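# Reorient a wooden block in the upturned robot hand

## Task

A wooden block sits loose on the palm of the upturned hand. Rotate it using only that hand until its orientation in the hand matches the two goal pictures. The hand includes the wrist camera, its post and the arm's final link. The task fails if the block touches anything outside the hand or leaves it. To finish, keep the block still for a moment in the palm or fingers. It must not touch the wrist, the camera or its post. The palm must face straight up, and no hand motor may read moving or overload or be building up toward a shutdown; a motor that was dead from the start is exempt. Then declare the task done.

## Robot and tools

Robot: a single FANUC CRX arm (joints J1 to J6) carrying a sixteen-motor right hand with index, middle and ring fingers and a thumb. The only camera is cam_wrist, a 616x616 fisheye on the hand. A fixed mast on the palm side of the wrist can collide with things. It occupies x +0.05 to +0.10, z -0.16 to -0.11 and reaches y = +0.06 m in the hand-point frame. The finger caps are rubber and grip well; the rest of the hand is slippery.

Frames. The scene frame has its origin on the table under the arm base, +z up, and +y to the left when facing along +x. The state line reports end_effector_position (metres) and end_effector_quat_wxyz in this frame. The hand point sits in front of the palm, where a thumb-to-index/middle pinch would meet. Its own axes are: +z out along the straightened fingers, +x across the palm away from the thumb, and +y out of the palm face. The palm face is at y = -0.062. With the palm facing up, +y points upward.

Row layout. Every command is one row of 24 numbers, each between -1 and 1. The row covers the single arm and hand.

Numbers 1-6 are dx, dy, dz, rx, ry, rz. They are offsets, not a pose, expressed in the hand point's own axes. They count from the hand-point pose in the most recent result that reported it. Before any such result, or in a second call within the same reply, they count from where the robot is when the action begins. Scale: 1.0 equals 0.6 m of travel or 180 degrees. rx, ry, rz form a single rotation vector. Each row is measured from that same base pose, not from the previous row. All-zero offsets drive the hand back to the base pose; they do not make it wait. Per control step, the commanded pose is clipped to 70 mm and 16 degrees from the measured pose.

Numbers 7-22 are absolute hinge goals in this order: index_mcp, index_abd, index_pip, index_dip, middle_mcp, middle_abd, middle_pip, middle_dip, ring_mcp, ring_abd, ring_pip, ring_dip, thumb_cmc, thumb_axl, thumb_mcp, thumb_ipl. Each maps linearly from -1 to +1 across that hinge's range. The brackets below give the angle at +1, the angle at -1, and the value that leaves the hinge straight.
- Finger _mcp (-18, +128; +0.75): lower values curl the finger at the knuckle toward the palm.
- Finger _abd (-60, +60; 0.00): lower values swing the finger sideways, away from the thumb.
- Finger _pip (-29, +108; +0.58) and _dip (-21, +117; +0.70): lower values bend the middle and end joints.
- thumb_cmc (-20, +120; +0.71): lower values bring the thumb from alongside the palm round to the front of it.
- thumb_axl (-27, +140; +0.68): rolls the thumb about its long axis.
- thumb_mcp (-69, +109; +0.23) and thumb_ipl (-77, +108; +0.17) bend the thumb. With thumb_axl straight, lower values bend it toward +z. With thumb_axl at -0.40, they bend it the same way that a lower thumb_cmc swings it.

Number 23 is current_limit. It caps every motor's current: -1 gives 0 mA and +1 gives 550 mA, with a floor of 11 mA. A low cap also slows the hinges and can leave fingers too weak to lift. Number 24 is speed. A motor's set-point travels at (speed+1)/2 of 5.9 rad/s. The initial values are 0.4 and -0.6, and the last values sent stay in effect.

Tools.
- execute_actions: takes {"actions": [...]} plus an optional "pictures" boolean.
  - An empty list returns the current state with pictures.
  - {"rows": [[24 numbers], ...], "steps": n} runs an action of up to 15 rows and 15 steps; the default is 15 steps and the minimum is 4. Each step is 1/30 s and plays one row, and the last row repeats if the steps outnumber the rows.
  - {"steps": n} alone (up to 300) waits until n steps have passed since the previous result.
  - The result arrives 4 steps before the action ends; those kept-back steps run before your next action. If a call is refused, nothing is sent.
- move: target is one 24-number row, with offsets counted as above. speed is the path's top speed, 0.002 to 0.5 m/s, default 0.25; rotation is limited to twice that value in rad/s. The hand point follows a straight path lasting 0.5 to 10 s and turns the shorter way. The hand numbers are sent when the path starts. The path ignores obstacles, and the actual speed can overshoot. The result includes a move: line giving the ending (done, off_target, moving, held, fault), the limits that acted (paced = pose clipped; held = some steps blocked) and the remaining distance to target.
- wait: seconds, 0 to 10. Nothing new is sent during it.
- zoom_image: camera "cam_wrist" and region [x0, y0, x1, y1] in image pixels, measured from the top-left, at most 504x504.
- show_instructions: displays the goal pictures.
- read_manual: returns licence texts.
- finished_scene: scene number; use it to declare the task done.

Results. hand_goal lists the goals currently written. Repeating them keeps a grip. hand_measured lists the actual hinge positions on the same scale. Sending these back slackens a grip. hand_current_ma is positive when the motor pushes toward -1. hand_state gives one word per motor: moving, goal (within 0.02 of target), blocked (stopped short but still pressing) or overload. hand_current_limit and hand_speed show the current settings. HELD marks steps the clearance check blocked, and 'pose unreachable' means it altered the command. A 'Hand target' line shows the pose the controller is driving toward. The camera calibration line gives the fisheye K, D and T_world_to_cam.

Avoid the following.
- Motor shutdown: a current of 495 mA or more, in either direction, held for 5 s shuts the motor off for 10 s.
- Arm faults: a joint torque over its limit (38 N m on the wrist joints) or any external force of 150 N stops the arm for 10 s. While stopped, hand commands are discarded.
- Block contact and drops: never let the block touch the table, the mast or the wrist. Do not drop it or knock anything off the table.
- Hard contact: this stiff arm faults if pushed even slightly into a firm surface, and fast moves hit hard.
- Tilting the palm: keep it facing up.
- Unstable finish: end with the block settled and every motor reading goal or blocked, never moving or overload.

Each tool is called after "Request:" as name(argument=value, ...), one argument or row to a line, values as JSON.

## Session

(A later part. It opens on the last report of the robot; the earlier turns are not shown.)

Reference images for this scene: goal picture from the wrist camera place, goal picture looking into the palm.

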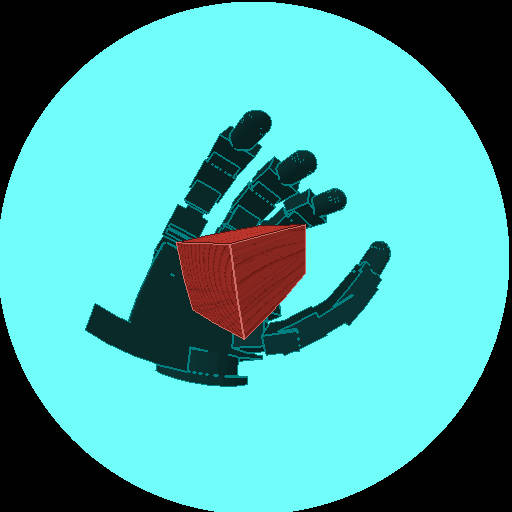

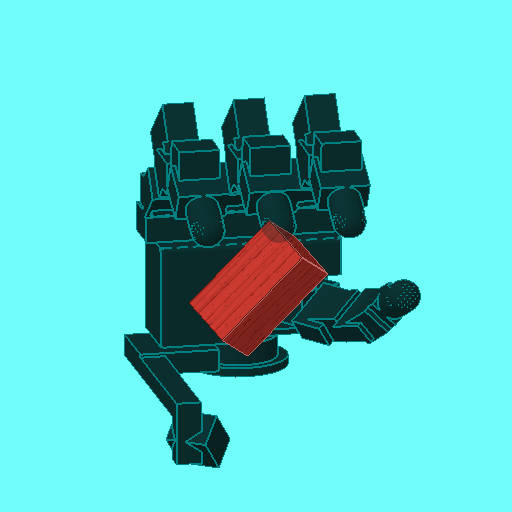

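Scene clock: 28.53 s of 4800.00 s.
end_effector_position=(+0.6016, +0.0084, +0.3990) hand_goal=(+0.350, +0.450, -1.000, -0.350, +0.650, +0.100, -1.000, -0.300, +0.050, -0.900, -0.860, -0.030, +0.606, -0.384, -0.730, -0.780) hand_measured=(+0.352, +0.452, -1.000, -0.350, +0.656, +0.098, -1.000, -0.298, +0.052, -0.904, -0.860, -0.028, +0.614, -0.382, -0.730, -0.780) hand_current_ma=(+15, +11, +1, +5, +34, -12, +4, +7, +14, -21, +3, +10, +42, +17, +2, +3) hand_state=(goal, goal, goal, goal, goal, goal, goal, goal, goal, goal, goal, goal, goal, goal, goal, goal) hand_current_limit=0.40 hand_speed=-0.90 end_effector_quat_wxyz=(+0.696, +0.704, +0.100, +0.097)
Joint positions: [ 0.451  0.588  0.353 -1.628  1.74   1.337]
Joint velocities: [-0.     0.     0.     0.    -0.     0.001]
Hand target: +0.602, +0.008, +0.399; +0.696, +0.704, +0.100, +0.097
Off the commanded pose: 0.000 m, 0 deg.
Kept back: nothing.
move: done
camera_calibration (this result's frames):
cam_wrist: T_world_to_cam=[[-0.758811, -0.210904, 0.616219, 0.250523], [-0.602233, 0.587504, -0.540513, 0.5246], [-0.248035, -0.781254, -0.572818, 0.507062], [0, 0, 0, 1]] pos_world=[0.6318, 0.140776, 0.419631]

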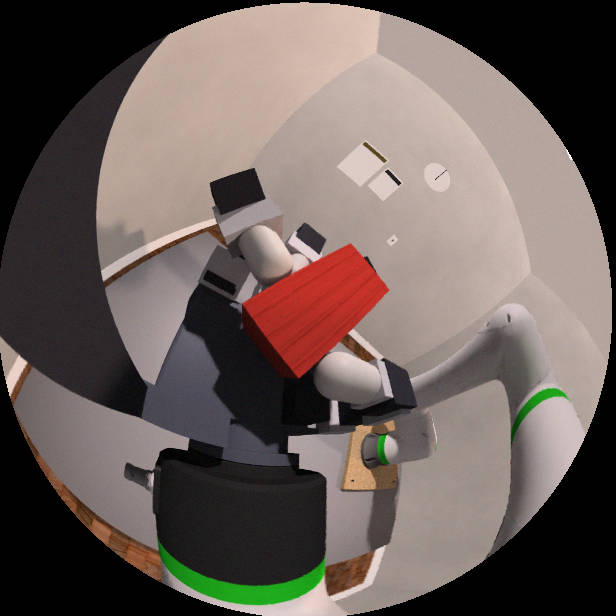

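Request:
move(
  target=[0,0,0,0,0,0, 0.35,0.45,-1.0,-0.35, 0.65,0.1,-1.0,-0.30, -0.03,-0.92,-0.875,-0.03, 0.585,-0.33,-0.755,-0.775, 0.4,-0.9],
)

Request:
move(
  target=[0,0,0,0,0,0, 0.75,0.2,-0.6,-0.7, 0.75,0.0,-0.6,-0.7, -0.03,-0.92,-0.875,-0.03, 0.585,-0.33,-0.755,-0.775, 0.4,-0.85],
)

Request:
zoom_image(
  camera="cam_wrist",
  region=[130, 180, 430, 480],
)

Scene clock: 30.10 s of 4800.00 s.
end_effector_position=(+0.6016, +0.0084, +0.3990) hand_goal=(+0.350, +0.450, -1.000, -0.350, +0.650, +0.100, -1.000, -0.300, -0.030, -0.920, -0.874, -0.030, +0.586, -0.330, -0.754, -0.774) hand_measured=(+0.354, +0.452, -1.000, -0.350, +0.656, +0.098, -1.000, -0.298, +0.042, -0.922, -0.868, -0.032, +0.604, -0.370, -0.740, -0.776) hand_current_ma=(+22, +7, +1, +0, +35, -11, +4, +7, +383, -12, +36, -6, +91, -256, +93, -16) hand_state=(goal, goal, goal, goal, goal, goal, goal, goal, blocked, goal, goal, goal, goal, blocked, goal, goal) hand_current_limit=0.40 hand_speed=-0.90 end_effector_quat_wxyz=(+0.696, +0.704, +0.100, +0.097)
Joint positions: [ 0.451  0.588  0.353 -1.628  1.74   1.337]
Joint velocities: [ 0.     0.    -0.     0.    -0.    -0.001]
Hand target: +0.602, +0.008, +0.399; +0.696, +0.704, +0.100, +0.097
Off the commanded pose: 0.000 m, 0 deg.
Kept back: nothing.
move: done
camera_calibration (this result's frames):
cam_wrist: T_world_to_cam=[[-0.75887, -0.210926, 0.616138, 0.250569], [-0.602181, 0.587523, -0.54055, 0.52459], [-0.247979, -0.781234, -0.572869, 0.507053], [0, 0, 0, 1]] pos_world=[0.631786, 0.14077, 0.419657]

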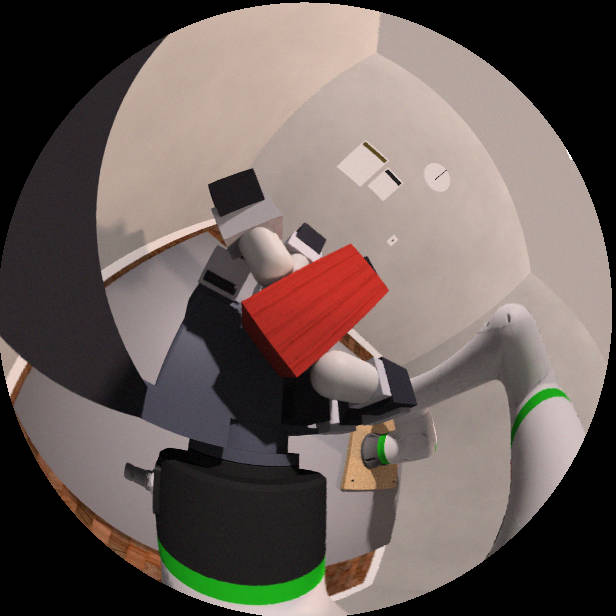

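Scene clock: 31.50 s of 4800.00 s.
end_effector_position=(+0.6016, +0.0084, +0.3990) hand_goal=(+0.750, +0.200, -0.600, -0.700, +0.750, +0.000, -0.600, -0.700, -0.030, -0.920, -0.874, -0.030, +0.586, -0.330, -0.754, -0.774) hand_measured=(+0.756, +0.202, -0.602, -0.698, +0.758, +0.004, -0.602, -0.698, +0.040, -0.922, -0.868, -0.032, +0.604, -0.370, -0.740, -0.776) hand_current_ma=(+35, +14, -13, +11, +40, +14, -13, +11, +380, -12, +36, -13, +95, -256, +93, -16) hand_state=(goal, goal, goal, goal, goal, goal, goal, goal, blocked, goal, goal, goal, goal, blocked, goal, goal) hand_current_limit=0.40 hand_speed=-0.85 end_effector_quat_wxyz=(+0.696, +0.704, +0.100, +0.097)
Joint positions: [ 0.451  0.588  0.353 -1.628  1.74   1.337]
Joint velocities: [ 0.001  0.     0.     0.    -0.     0.   ]
Hand target: +0.602, +0.008, +0.399; +0.696, +0.704, +0.100, +0.097
Off the commanded pose: 0.000 m, 0 deg.
Kept back: nothing.
move: done
camera_calibration (this result's frames):
cam_wrist: T_world_to_cam=[[-0.75887, -0.210926, 0.616138, 0.250569], [-0.602181, 0.587523, -0.54055, 0.52459], [-0.247979, -0.781234, -0.572869, 0.507053], [0, 0, 0, 1]] pos_world=[0.631786, 0.14077, 0.419657]

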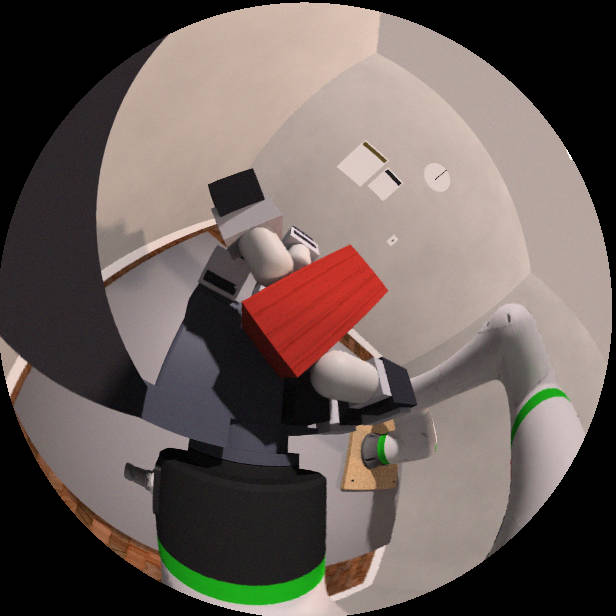

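Region (130, 180, 430, 480) of cam_wrist's 616x616 image, scaled by 1.680, with more detail than that image has.

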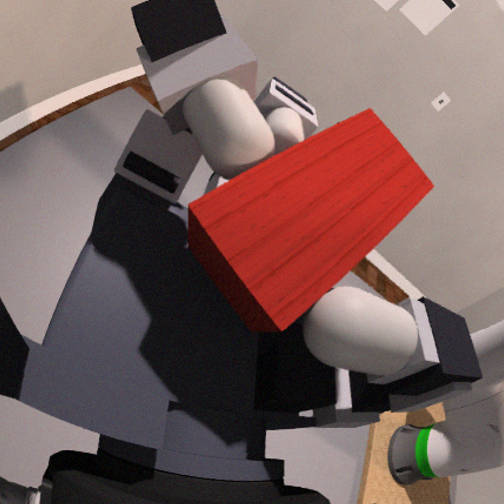

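Request:
move(
  target=[0,0,0,0,0,0, 0.75,0.1,-0.45,-0.7, 0.75,0.0,-0.45,-0.7, 0.045,-0.92,-0.868,-0.03, 0.604,-0.375,-0.74,-0.776, 0.4,-0.96],
)

Request:
zoom_image(
  camera="cam_wrist",
  region=[130, 180, 430, 480],
)

Scene clock: 33.47 s of 4800.00 s.
end_effector_position=(+0.6016, +0.0084, +0.3990) hand_goal=(+0.750, +0.100, -0.450, -0.700, +0.750, +0.000, -0.450, -0.700, +0.046, -0.920, -0.868, -0.030, +0.604, -0.374, -0.740, -0.776) hand_measured=(+0.756, +0.102, -0.452, -0.698, +0.758, +0.004, -0.452, -0.698, +0.048, -0.922, -0.868, -0.034, +0.612, -0.376, -0.740, -0.776) hand_current_ma=(+38, +14, -11, +11, +42, +14, -11, +11, +6, -10, +3, -18, +45, -10, +3, -6) hand_state=(goal, goal, goal, goal, goal, goal, goal, goal, goal, goal, goal, goal, goal, goal, goal, goal) hand_current_limit=0.40 hand_speed=-0.96 end_effector_quat_wxyz=(+0.696, +0.704, +0.100, +0.097)
Joint positions: [ 0.451  0.588  0.353 -1.628  1.74   1.337]
Joint velocities: [ 0. -0.  0.  0. -0. -0.]
Hand target: +0.602, +0.008, +0.399; +0.696, +0.704, +0.100, +0.097
Off the commanded pose: 0.000 m, 0 deg.
Kept back: nothing.
move: done
camera_calibration (this result's frames):
cam_wrist: T_world_to_cam=[[-0.758866, -0.210936, 0.616139, 0.250569], [-0.602186, 0.587527, -0.54054, 0.524587], [-0.247979, -0.781229, -0.572877, 0.507055], [0, 0, 0, 1]] pos_world=[0.631787, 0.140771, 0.419655]

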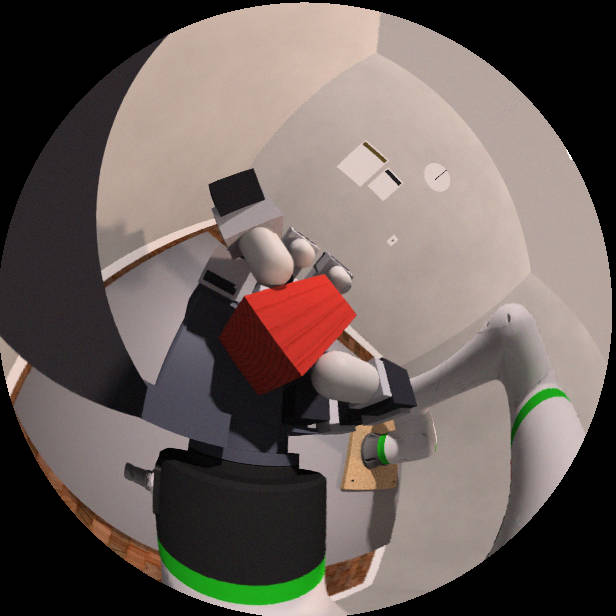

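Region (130, 180, 430, 480) of cam_wrist's 616x616 image, scaled by 1.680, with more detail than that image has.

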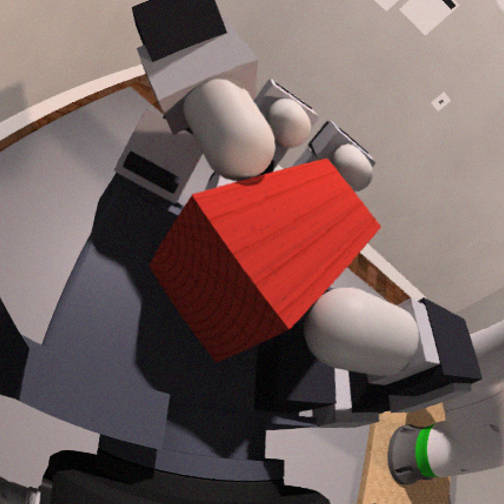

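Request:
move(
  target=[0,0,0,0,0,0, 0.75,0.1,-0.45,-0.7, 0.62,0.225,-1.0,-0.174, 0.09,-0.383,-0.956,0.043, 0.929,-0.30,-0.915,-0.987, 0.4,-0.75],
)

Request:
zoom_image(
  camera="cam_wrist",
  region=[130, 180, 430, 480],
)

Scene clock: 37.23 s of 4800.00 s.
end_effector_position=(+0.6016, +0.0084, +0.3990) hand_goal=(+0.750, +0.100, -0.450, -0.700, +0.620, +0.226, -1.000, -0.174, +0.090, -0.382, -0.956, +0.044, +0.930, -0.300, -0.914, -0.986) hand_measured=(+0.756, +0.102, -0.452, -0.698, +0.640, +0.222, -0.998, -0.178, +0.102, -0.386, -0.956, +0.042, +0.930, -0.302, -0.914, -0.986) hand_current_ma=(+38, +14, -11, +11, +110, -14, +6, -21, +61, -19, +1, -8, +1, -11, +4, +4) hand_state=(goal, goal, goal, goal, blocked, goal, goal, goal, goal, goal, goal, goal, goal, goal, goal, goal) hand_current_limit=0.40 hand_speed=-0.75 end_effector_quat_wxyz=(+0.696, +0.704, +0.100, +0.097)
Joint positions: [ 0.451  0.588  0.353 -1.628  1.74   1.337]
Joint velocities: [ 0.001 -0.     0.    -0.     0.    -0.001]
Hand target: +0.602, +0.008, +0.399; +0.696, +0.704, +0.100, +0.097
Off the commanded pose: 0.000 m, 0 deg.
Kept back: nothing.
move: done
camera_calibration (this result's frames):
cam_wrist: T_world_to_cam=[[-0.758866, -0.210936, 0.61614, 0.250569], [-0.602187, 0.587526, -0.54054, 0.524588], [-0.247979, -0.781229, -0.572877, 0.507055], [0, 0, 0, 1]] pos_world=[0.631787, 0.140771, 0.419655]

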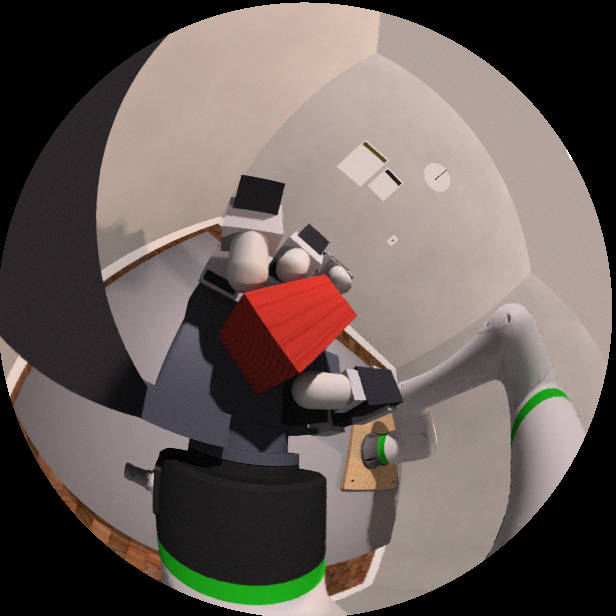

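Region (130, 180, 430, 480) of cam_wrist's 616x616 image, scaled by 1.680, with more detail than that image has.

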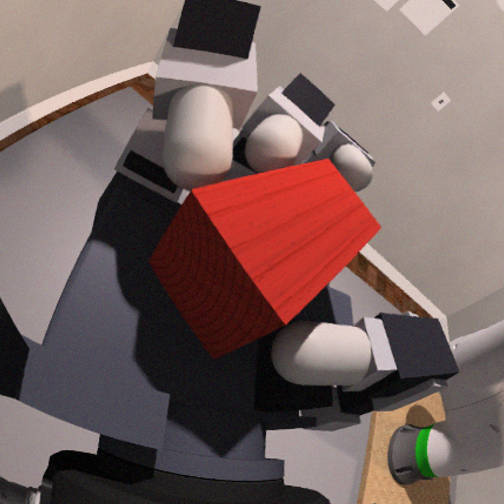

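Request:
move(
  target=[0,0,0,0,0,0, 0.75,0.1,-0.45,-0.7, 0.52,0.225,-1.0,-0.174, 0.0,-0.40,-0.956,0.043, 0.80,-0.19,-0.905,-0.95, 0.4,-0.88],
)

Request:
zoom_image(
  camera="cam_wrist",
  region=[130, 180, 430, 480],
)

Scene clock: 38.17 s of 4800.00 s.
end_effector_position=(+0.6016, +0.0084, +0.3990) hand_goal=(+0.750, +0.100, -0.450, -0.700, +0.520, +0.226, -1.000, -0.174, +0.000, -0.400, -0.956, +0.044, +0.800, -0.190, -0.904, -0.950) hand_measured=(+0.756, +0.102, -0.452, -0.698, +0.540, +0.224, -1.000, -0.178, +0.010, -0.396, -0.956, +0.042, +0.818, -0.196, -0.906, -0.954) hand_current_ma=(+38, +14, -11, +11, +105, -10, +5, -20, +57, +14, +0, -8, +88, -43, -8, -29) hand_state=(goal, goal, goal, goal, goal, goal, goal, goal, goal, goal, goal, goal, goal, goal, goal, goal) hand_current_limit=0.40 hand_speed=-0.88 end_effector_quat_wxyz=(+0.696, +0.704, +0.100, +0.097)
Joint positions: [ 0.451  0.588  0.353 -1.628  1.74   1.337]
Joint velocities: [ 0.    -0.    -0.    -0.     0.001  0.   ]
Hand target: +0.602, +0.008, +0.399; +0.696, +0.704, +0.100, +0.097
Off the commanded pose: 0.000 m, 0 deg.
Kept back: nothing.
move: done
camera_calibration (this result's frames):
cam_wrist: T_world_to_cam=[[-0.758866, -0.210937, 0.61614, 0.250569], [-0.602187, 0.587526, -0.54054, 0.524588], [-0.247979, -0.781229, -0.572877, 0.507055], [0, 0, 0, 1]] pos_world=[0.631787, 0.140771, 0.419655]

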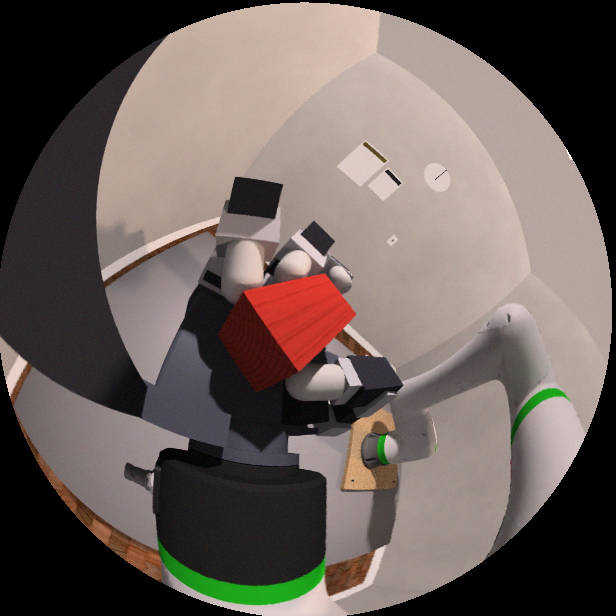

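Region (130, 180, 430, 480) of cam_wrist's 616x616 image, scaled by 1.680, with more detail than that image has.

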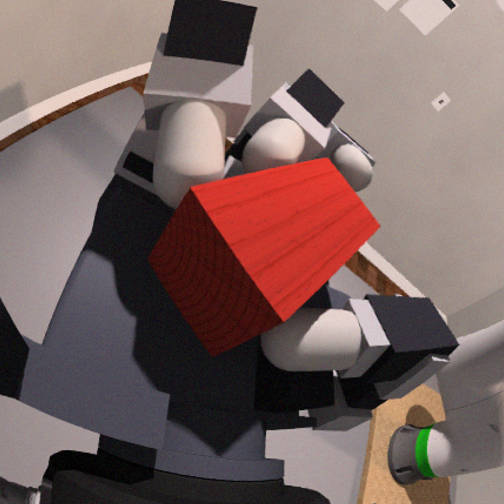

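Request:
move(
  target=[0,0,0,0,0,0, 0.75,0.1,-0.45,-0.7, 0.49,0.275,-0.98,0.0, -0.01,-0.56,-0.975,0.25, 0.65,-0.11,-0.89,-0.90, 0.4,-0.92],
)

Request:
zoom_image(
  camera="cam_wrist",
  region=[130, 180, 430, 480],
)

Scene clock: 39.67 s of 4800.00 s.
end_effector_position=(+0.6016, +0.0084, +0.3990) hand_goal=(+0.750, +0.100, -0.450, -0.700, +0.490, +0.276, -0.980, +0.000, -0.010, -0.560, -0.974, +0.250, +0.650, -0.110, -0.890, -0.900) hand_measured=(+0.756, +0.102, -0.452, -0.698, +0.512, +0.280, -0.974, +0.004, +0.022, -0.554, -0.950, +0.248, +0.690, -0.132, -0.880, -0.932) hand_current_ma=(+38, +14, -11, +11, +121, +16, +32, +24, +167, +26, +133, -10, +207, -139, +66, -223) hand_state=(goal, goal, goal, goal, blocked, goal, goal, goal, blocked, goal, blocked, goal, blocked, blocked, goal, blocked) hand_current_limit=0.40 hand_speed=-0.92 end_effector_quat_wxyz=(+0.696, +0.704, +0.100, +0.097)
Joint positions: [ 0.451  0.588  0.353 -1.628  1.74   1.337]
Joint velocities: [-0.     0.     0.    -0.    -0.    -0.002]
Hand target: +0.602, +0.008, +0.399; +0.696, +0.704, +0.100, +0.097
Off the commanded pose: 0.000 m, 0 deg.
Kept back: nothing.
move: done
camera_calibration (this result's frames):
cam_wrist: T_world_to_cam=[[-0.758866, -0.210936, 0.61614, 0.250569], [-0.602186, 0.587527, -0.54054, 0.524587], [-0.247979, -0.781229, -0.572877, 0.507055], [0, 0, 0, 1]] pos_world=[0.631787, 0.140771, 0.419655]

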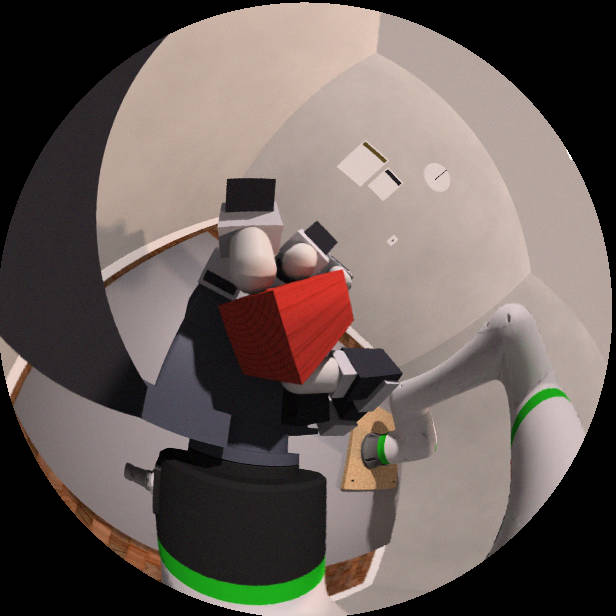

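Region (130, 180, 430, 480) of cam_wrist's 616x616 image, scaled by 1.680, with more detail than that image has.

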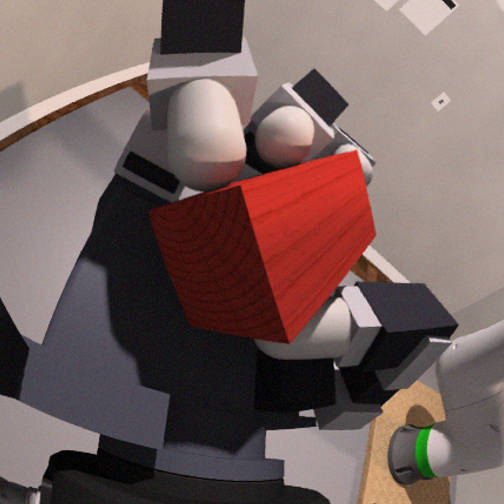

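Request:
move(
  target=[0,0,0,0,0,0, 0.75,0.1,-0.45,-0.7, 0.43,0.22,-0.97,0.13, 0.0,-0.66,-0.985,0.38, 0.58,-0.09,-0.875,-0.87, 0.4,-0.93],
)

Request:
zoom_image(
  camera="cam_wrist",
  region=[130, 180, 430, 480],
)

Scene clock: 41.27 s of 4800.00 s.
end_effector_position=(+0.6016, +0.0084, +0.3990) hand_goal=(+0.750, +0.100, -0.450, -0.700, +0.430, +0.220, -0.970, +0.130, +0.000, -0.660, -0.984, +0.380, +0.580, -0.090, -0.874, -0.870) hand_measured=(+0.756, +0.102, -0.452, -0.698, +0.480, +0.220, -0.956, +0.126, +0.032, -0.658, -0.964, +0.382, +0.600, -0.118, -0.882, -0.910) hand_current_ma=(+38, +14, -11, +11, +271, +4, +80, -17, +167, +13, +113, +7, +98, -173, -46, -270) hand_state=(goal, goal, goal, goal, blocked, goal, goal, goal, blocked, goal, blocked, goal, goal, blocked, goal, blocked) hand_current_limit=0.40 hand_speed=-0.93 end_effector_quat_wxyz=(+0.696, +0.704, +0.100, +0.097)
Joint positions: [ 0.451  0.588  0.353 -1.628  1.74   1.337]
Joint velocities: [-0.     0.     0.     0.     0.    -0.001]
Hand target: +0.602, +0.008, +0.399; +0.696, +0.704, +0.100, +0.097
Off the commanded pose: 0.000 m, 0 deg.
Kept back: nothing.
move: done
camera_calibration (this result's frames):
cam_wrist: T_world_to_cam=[[-0.758866, -0.210936, 0.61614, 0.250569], [-0.602187, 0.587527, -0.54054, 0.524588], [-0.247979, -0.781229, -0.572877, 0.507055], [0, 0, 0, 1]] pos_world=[0.631787, 0.140771, 0.419655]

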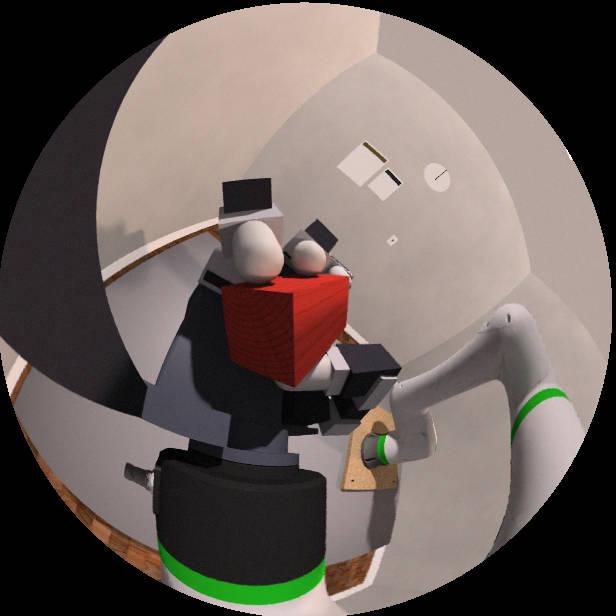

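Region (130, 180, 430, 480) of cam_wrist's 616x616 image, scaled by 1.680, with more detail than that image has.

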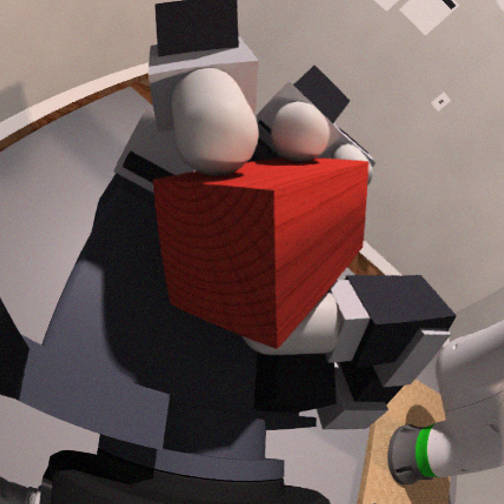

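Request:
move(
  target=[0,0,0,0,0,0, 0.75,0.1,-0.45,-0.7, 0.43,0.20,-0.97,0.13, 0.0,-0.48,-0.985,0.27, 0.58,-0.09,-0.875,-0.87, 0.4,-0.93],
)

Request:
zoom_image(
  camera="cam_wrist",
  region=[130, 180, 430, 480],
)

Scene clock: 43.43 s of 4800.00 s.
end_effector_position=(+0.6016, +0.0084, +0.3990) hand_goal=(+0.750, +0.100, -0.450, -0.700, +0.430, +0.200, -0.970, +0.130, +0.000, -0.480, -0.984, +0.270, +0.580, -0.090, -0.874, -0.870) hand_measured=(+0.756, +0.102, -0.452, -0.698, +0.480, +0.210, -0.956, +0.128, +0.044, -0.510, -0.956, +0.302, +0.600, -0.118, -0.882, -0.910) hand_current_ma=(+38, +14, -11, +11, +265, +43, +80, -6, +233, -128, +156, +165, +98, -173, -51, -270) hand_state=(goal, goal, goal, goal, blocked, goal, goal, goal, blocked, blocked, blocked, blocked, goal, blocked, goal, blocked) hand_current_limit=0.40 hand_speed=-0.93 end_effector_quat_wxyz=(+0.696, +0.704, +0.100, +0.097)
Joint positions: [ 0.451  0.588  0.353 -1.628  1.74   1.337]
Joint velocities: [-0.001  0.     0.    -0.     0.     0.002]
Hand target: +0.602, +0.008, +0.399; +0.696, +0.704, +0.100, +0.097
Off the commanded pose: 0.000 m, 0 deg.
Kept back: nothing.
move: done
camera_calibration (this result's frames):
cam_wrist: T_world_to_cam=[[-0.758866, -0.210936, 0.61614, 0.250569], [-0.602187, 0.587527, -0.54054, 0.524587], [-0.247979, -0.781229, -0.572877, 0.507055], [0, 0, 0, 1]] pos_world=[0.631787, 0.140771, 0.419655]

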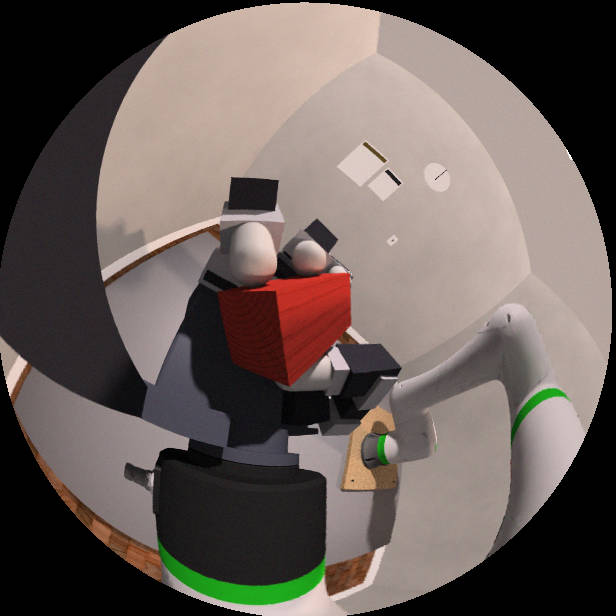

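Region (130, 180, 430, 480) of cam_wrist's 616x616 image, scaled by 1.680, with more detail than that image has.

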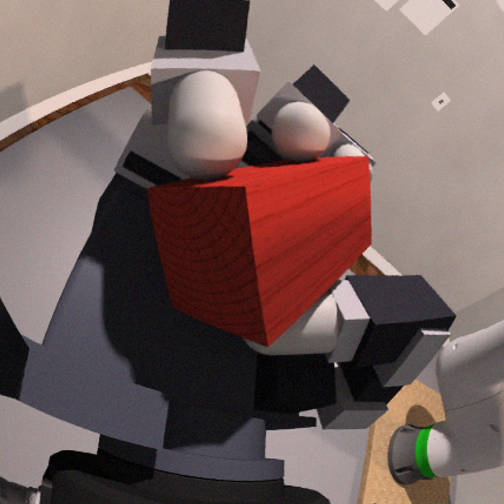

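Request:
wait(
  seconds=1,
)

Scene clock: 44.97 s of 4800.00 s.
end_effector_position=(+0.6016, +0.0084, +0.3990) hand_goal=(+0.750, +0.100, -0.450, -0.700, +0.430, +0.200, -0.970, +0.130, +0.000, -0.480, -0.984, +0.270, +0.580, -0.090, -0.874, -0.870) hand_measured=(+0.756, +0.102, -0.452, -0.698, +0.480, +0.210, -0.956, +0.128, +0.044, -0.508, -0.956, +0.302, +0.600, -0.118, -0.882, -0.910) hand_current_ma=(+38, +14, -11, +11, +265, +43, +80, -6, +233, -128, +156, +165, +98, -173, -51, -270) hand_state=(goal, goal, goal, goal, blocked, goal, goal, goal, blocked, blocked, blocked, blocked, goal, blocked, goal, blocked) hand_current_limit=0.40 hand_speed=-0.93 end_effector_quat_wxyz=(+0.696, +0.704, +0.100, +0.097)
Joint positions: [ 0.451  0.588  0.353 -1.628  1.74   1.337]
Joint velocities: [-0.  0. -0.  0.  0.  0.]
Hand target: +0.602, +0.008, +0.399; +0.696, +0.704, +0.100, +0.097
Off the commanded pose: 0.000 m, 0 deg.
Kept back: nothing.
Steps of this call (steps 1 to 46: nothing new was sent). Readings (end_effector_position | what the end effector reports):
1: (+0.6016, +0.0084, +0.3990) | hand_goal=(+0.750, +0.100, -0.450, -0.700, +0.430, +0.200, -0.970, +0.130, +0.000, -0.480, -0.984, +0.270, +0.580, -0.090, -0.874, -0.870) hand_measured=(+0.756, +0.102, -0.452, -0.698, +0.480, +0.210, -0.956, +0.128, +0.044, -0.510, -0.956, +0.302, +0.600, -0.118, -0.882, -0.910) hand_current_ma=(+38, +14, -11, +11, +265, +43, +80, -6, +233, -128, +156, +165, +98, -173, -51, -270) hand_state=(goal, goal, goal, goal, blocked, goal, goal, goal, blocked, blocked, blocked, blocked, goal, blocked, goal, blocked) hand_current_limit=0.40 hand_speed=-0.93
2: (+0.6016, +0.0084, +0.3990) | hand_goal=(+0.750, +0.100, -0.450, -0.700, +0.430, +0.200, -0.970, +0.130, +0.000, -0.480, -0.984, +0.270, +0.580, -0.090, -0.874, -0.870) hand_measured=(+0.756, +0.102, -0.452, -0.698, +0.480, +0.210, -0.956, +0.128, +0.044, -0.510, -0.956, +0.302, +0.600, -0.118, -0.882, -0.910) hand_current_ma=(+38, +14, -11, +11, +265, +43, +80, -6, +233, -128, +156, +165, +98, -173, -51, -270) hand_state=(goal, goal, goal, goal, blocked, goal, goal, goal, blocked, blocked, blocked, blocked, goal, blocked, goal, blocked) hand_current_limit=0.40 hand_speed=-0.93
4: (+0.6016, +0.0084, +0.3990) | hand_goal=(+0.750, +0.100, -0.450, -0.700, +0.430, +0.200, -0.970, +0.130, +0.000, -0.480, -0.984, +0.270, +0.580, -0.090, -0.874, -0.870) hand_measured=(+0.756, +0.102, -0.452, -0.698, +0.480, +0.210, -0.956, +0.128, +0.044, -0.510, -0.956, +0.302, +0.600, -0.118, -0.882, -0.910) hand_current_ma=(+38, +14, -11, +11, +265, +43, +80, -6, +233, -128, +156, +165, +98, -173, -51, -270) hand_state=(goal, goal, goal, goal, blocked, goal, goal, goal, blocked, blocked, blocked, blocked, goal, blocked, goal, blocked) hand_current_limit=0.40 hand_speed=-0.93
8: (+0.6016, +0.0084, +0.3990) | hand_goal=(+0.750, +0.100, -0.450, -0.700, +0.430, +0.200, -0.970, +0.130, +0.000, -0.480, -0.984, +0.270, +0.580, -0.090, -0.874, -0.870) hand_measured=(+0.756, +0.102, -0.452, -0.698, +0.480, +0.210, -0.956, +0.128, +0.044, -0.510, -0.956, +0.302, +0.600, -0.118, -0.882, -0.910) hand_current_ma=(+38, +14, -11, +11, +265, +43, +80, -6, +233, -128, +156, +165, +98, -173, -51, -270) hand_state=(goal, goal, goal, goal, blocked, goal, goal, goal, blocked, blocked, blocked, blocked, goal, blocked, goal, blocked) hand_current_limit=0.40 hand_speed=-0.93
46: the state above
camera_calibration (this result's frames):
cam_wrist: T_world_to_cam=[[-0.758866, -0.210936, 0.616139, 0.250569], [-0.602187, 0.587527, -0.54054, 0.524588], [-0.247979, -0.781229, -0.572877, 0.507055], [0, 0, 0, 1]] pos_world=[0.631787, 0.140771, 0.419655]

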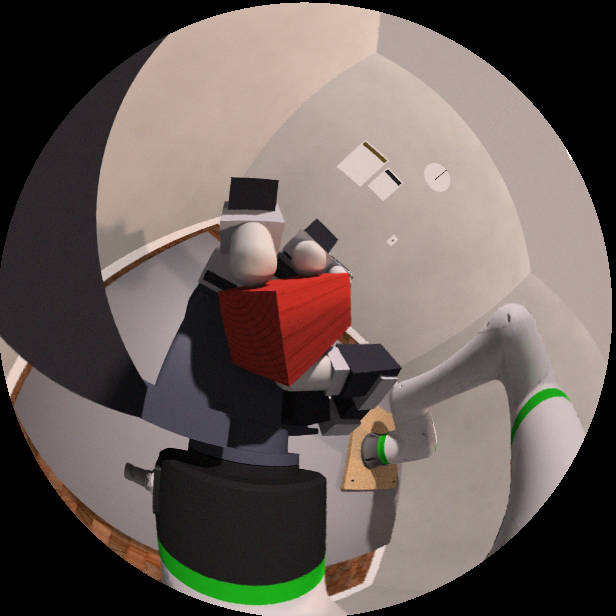

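Request:
finished_scene(
  scene=2,
)

The scene is finished: the task was done.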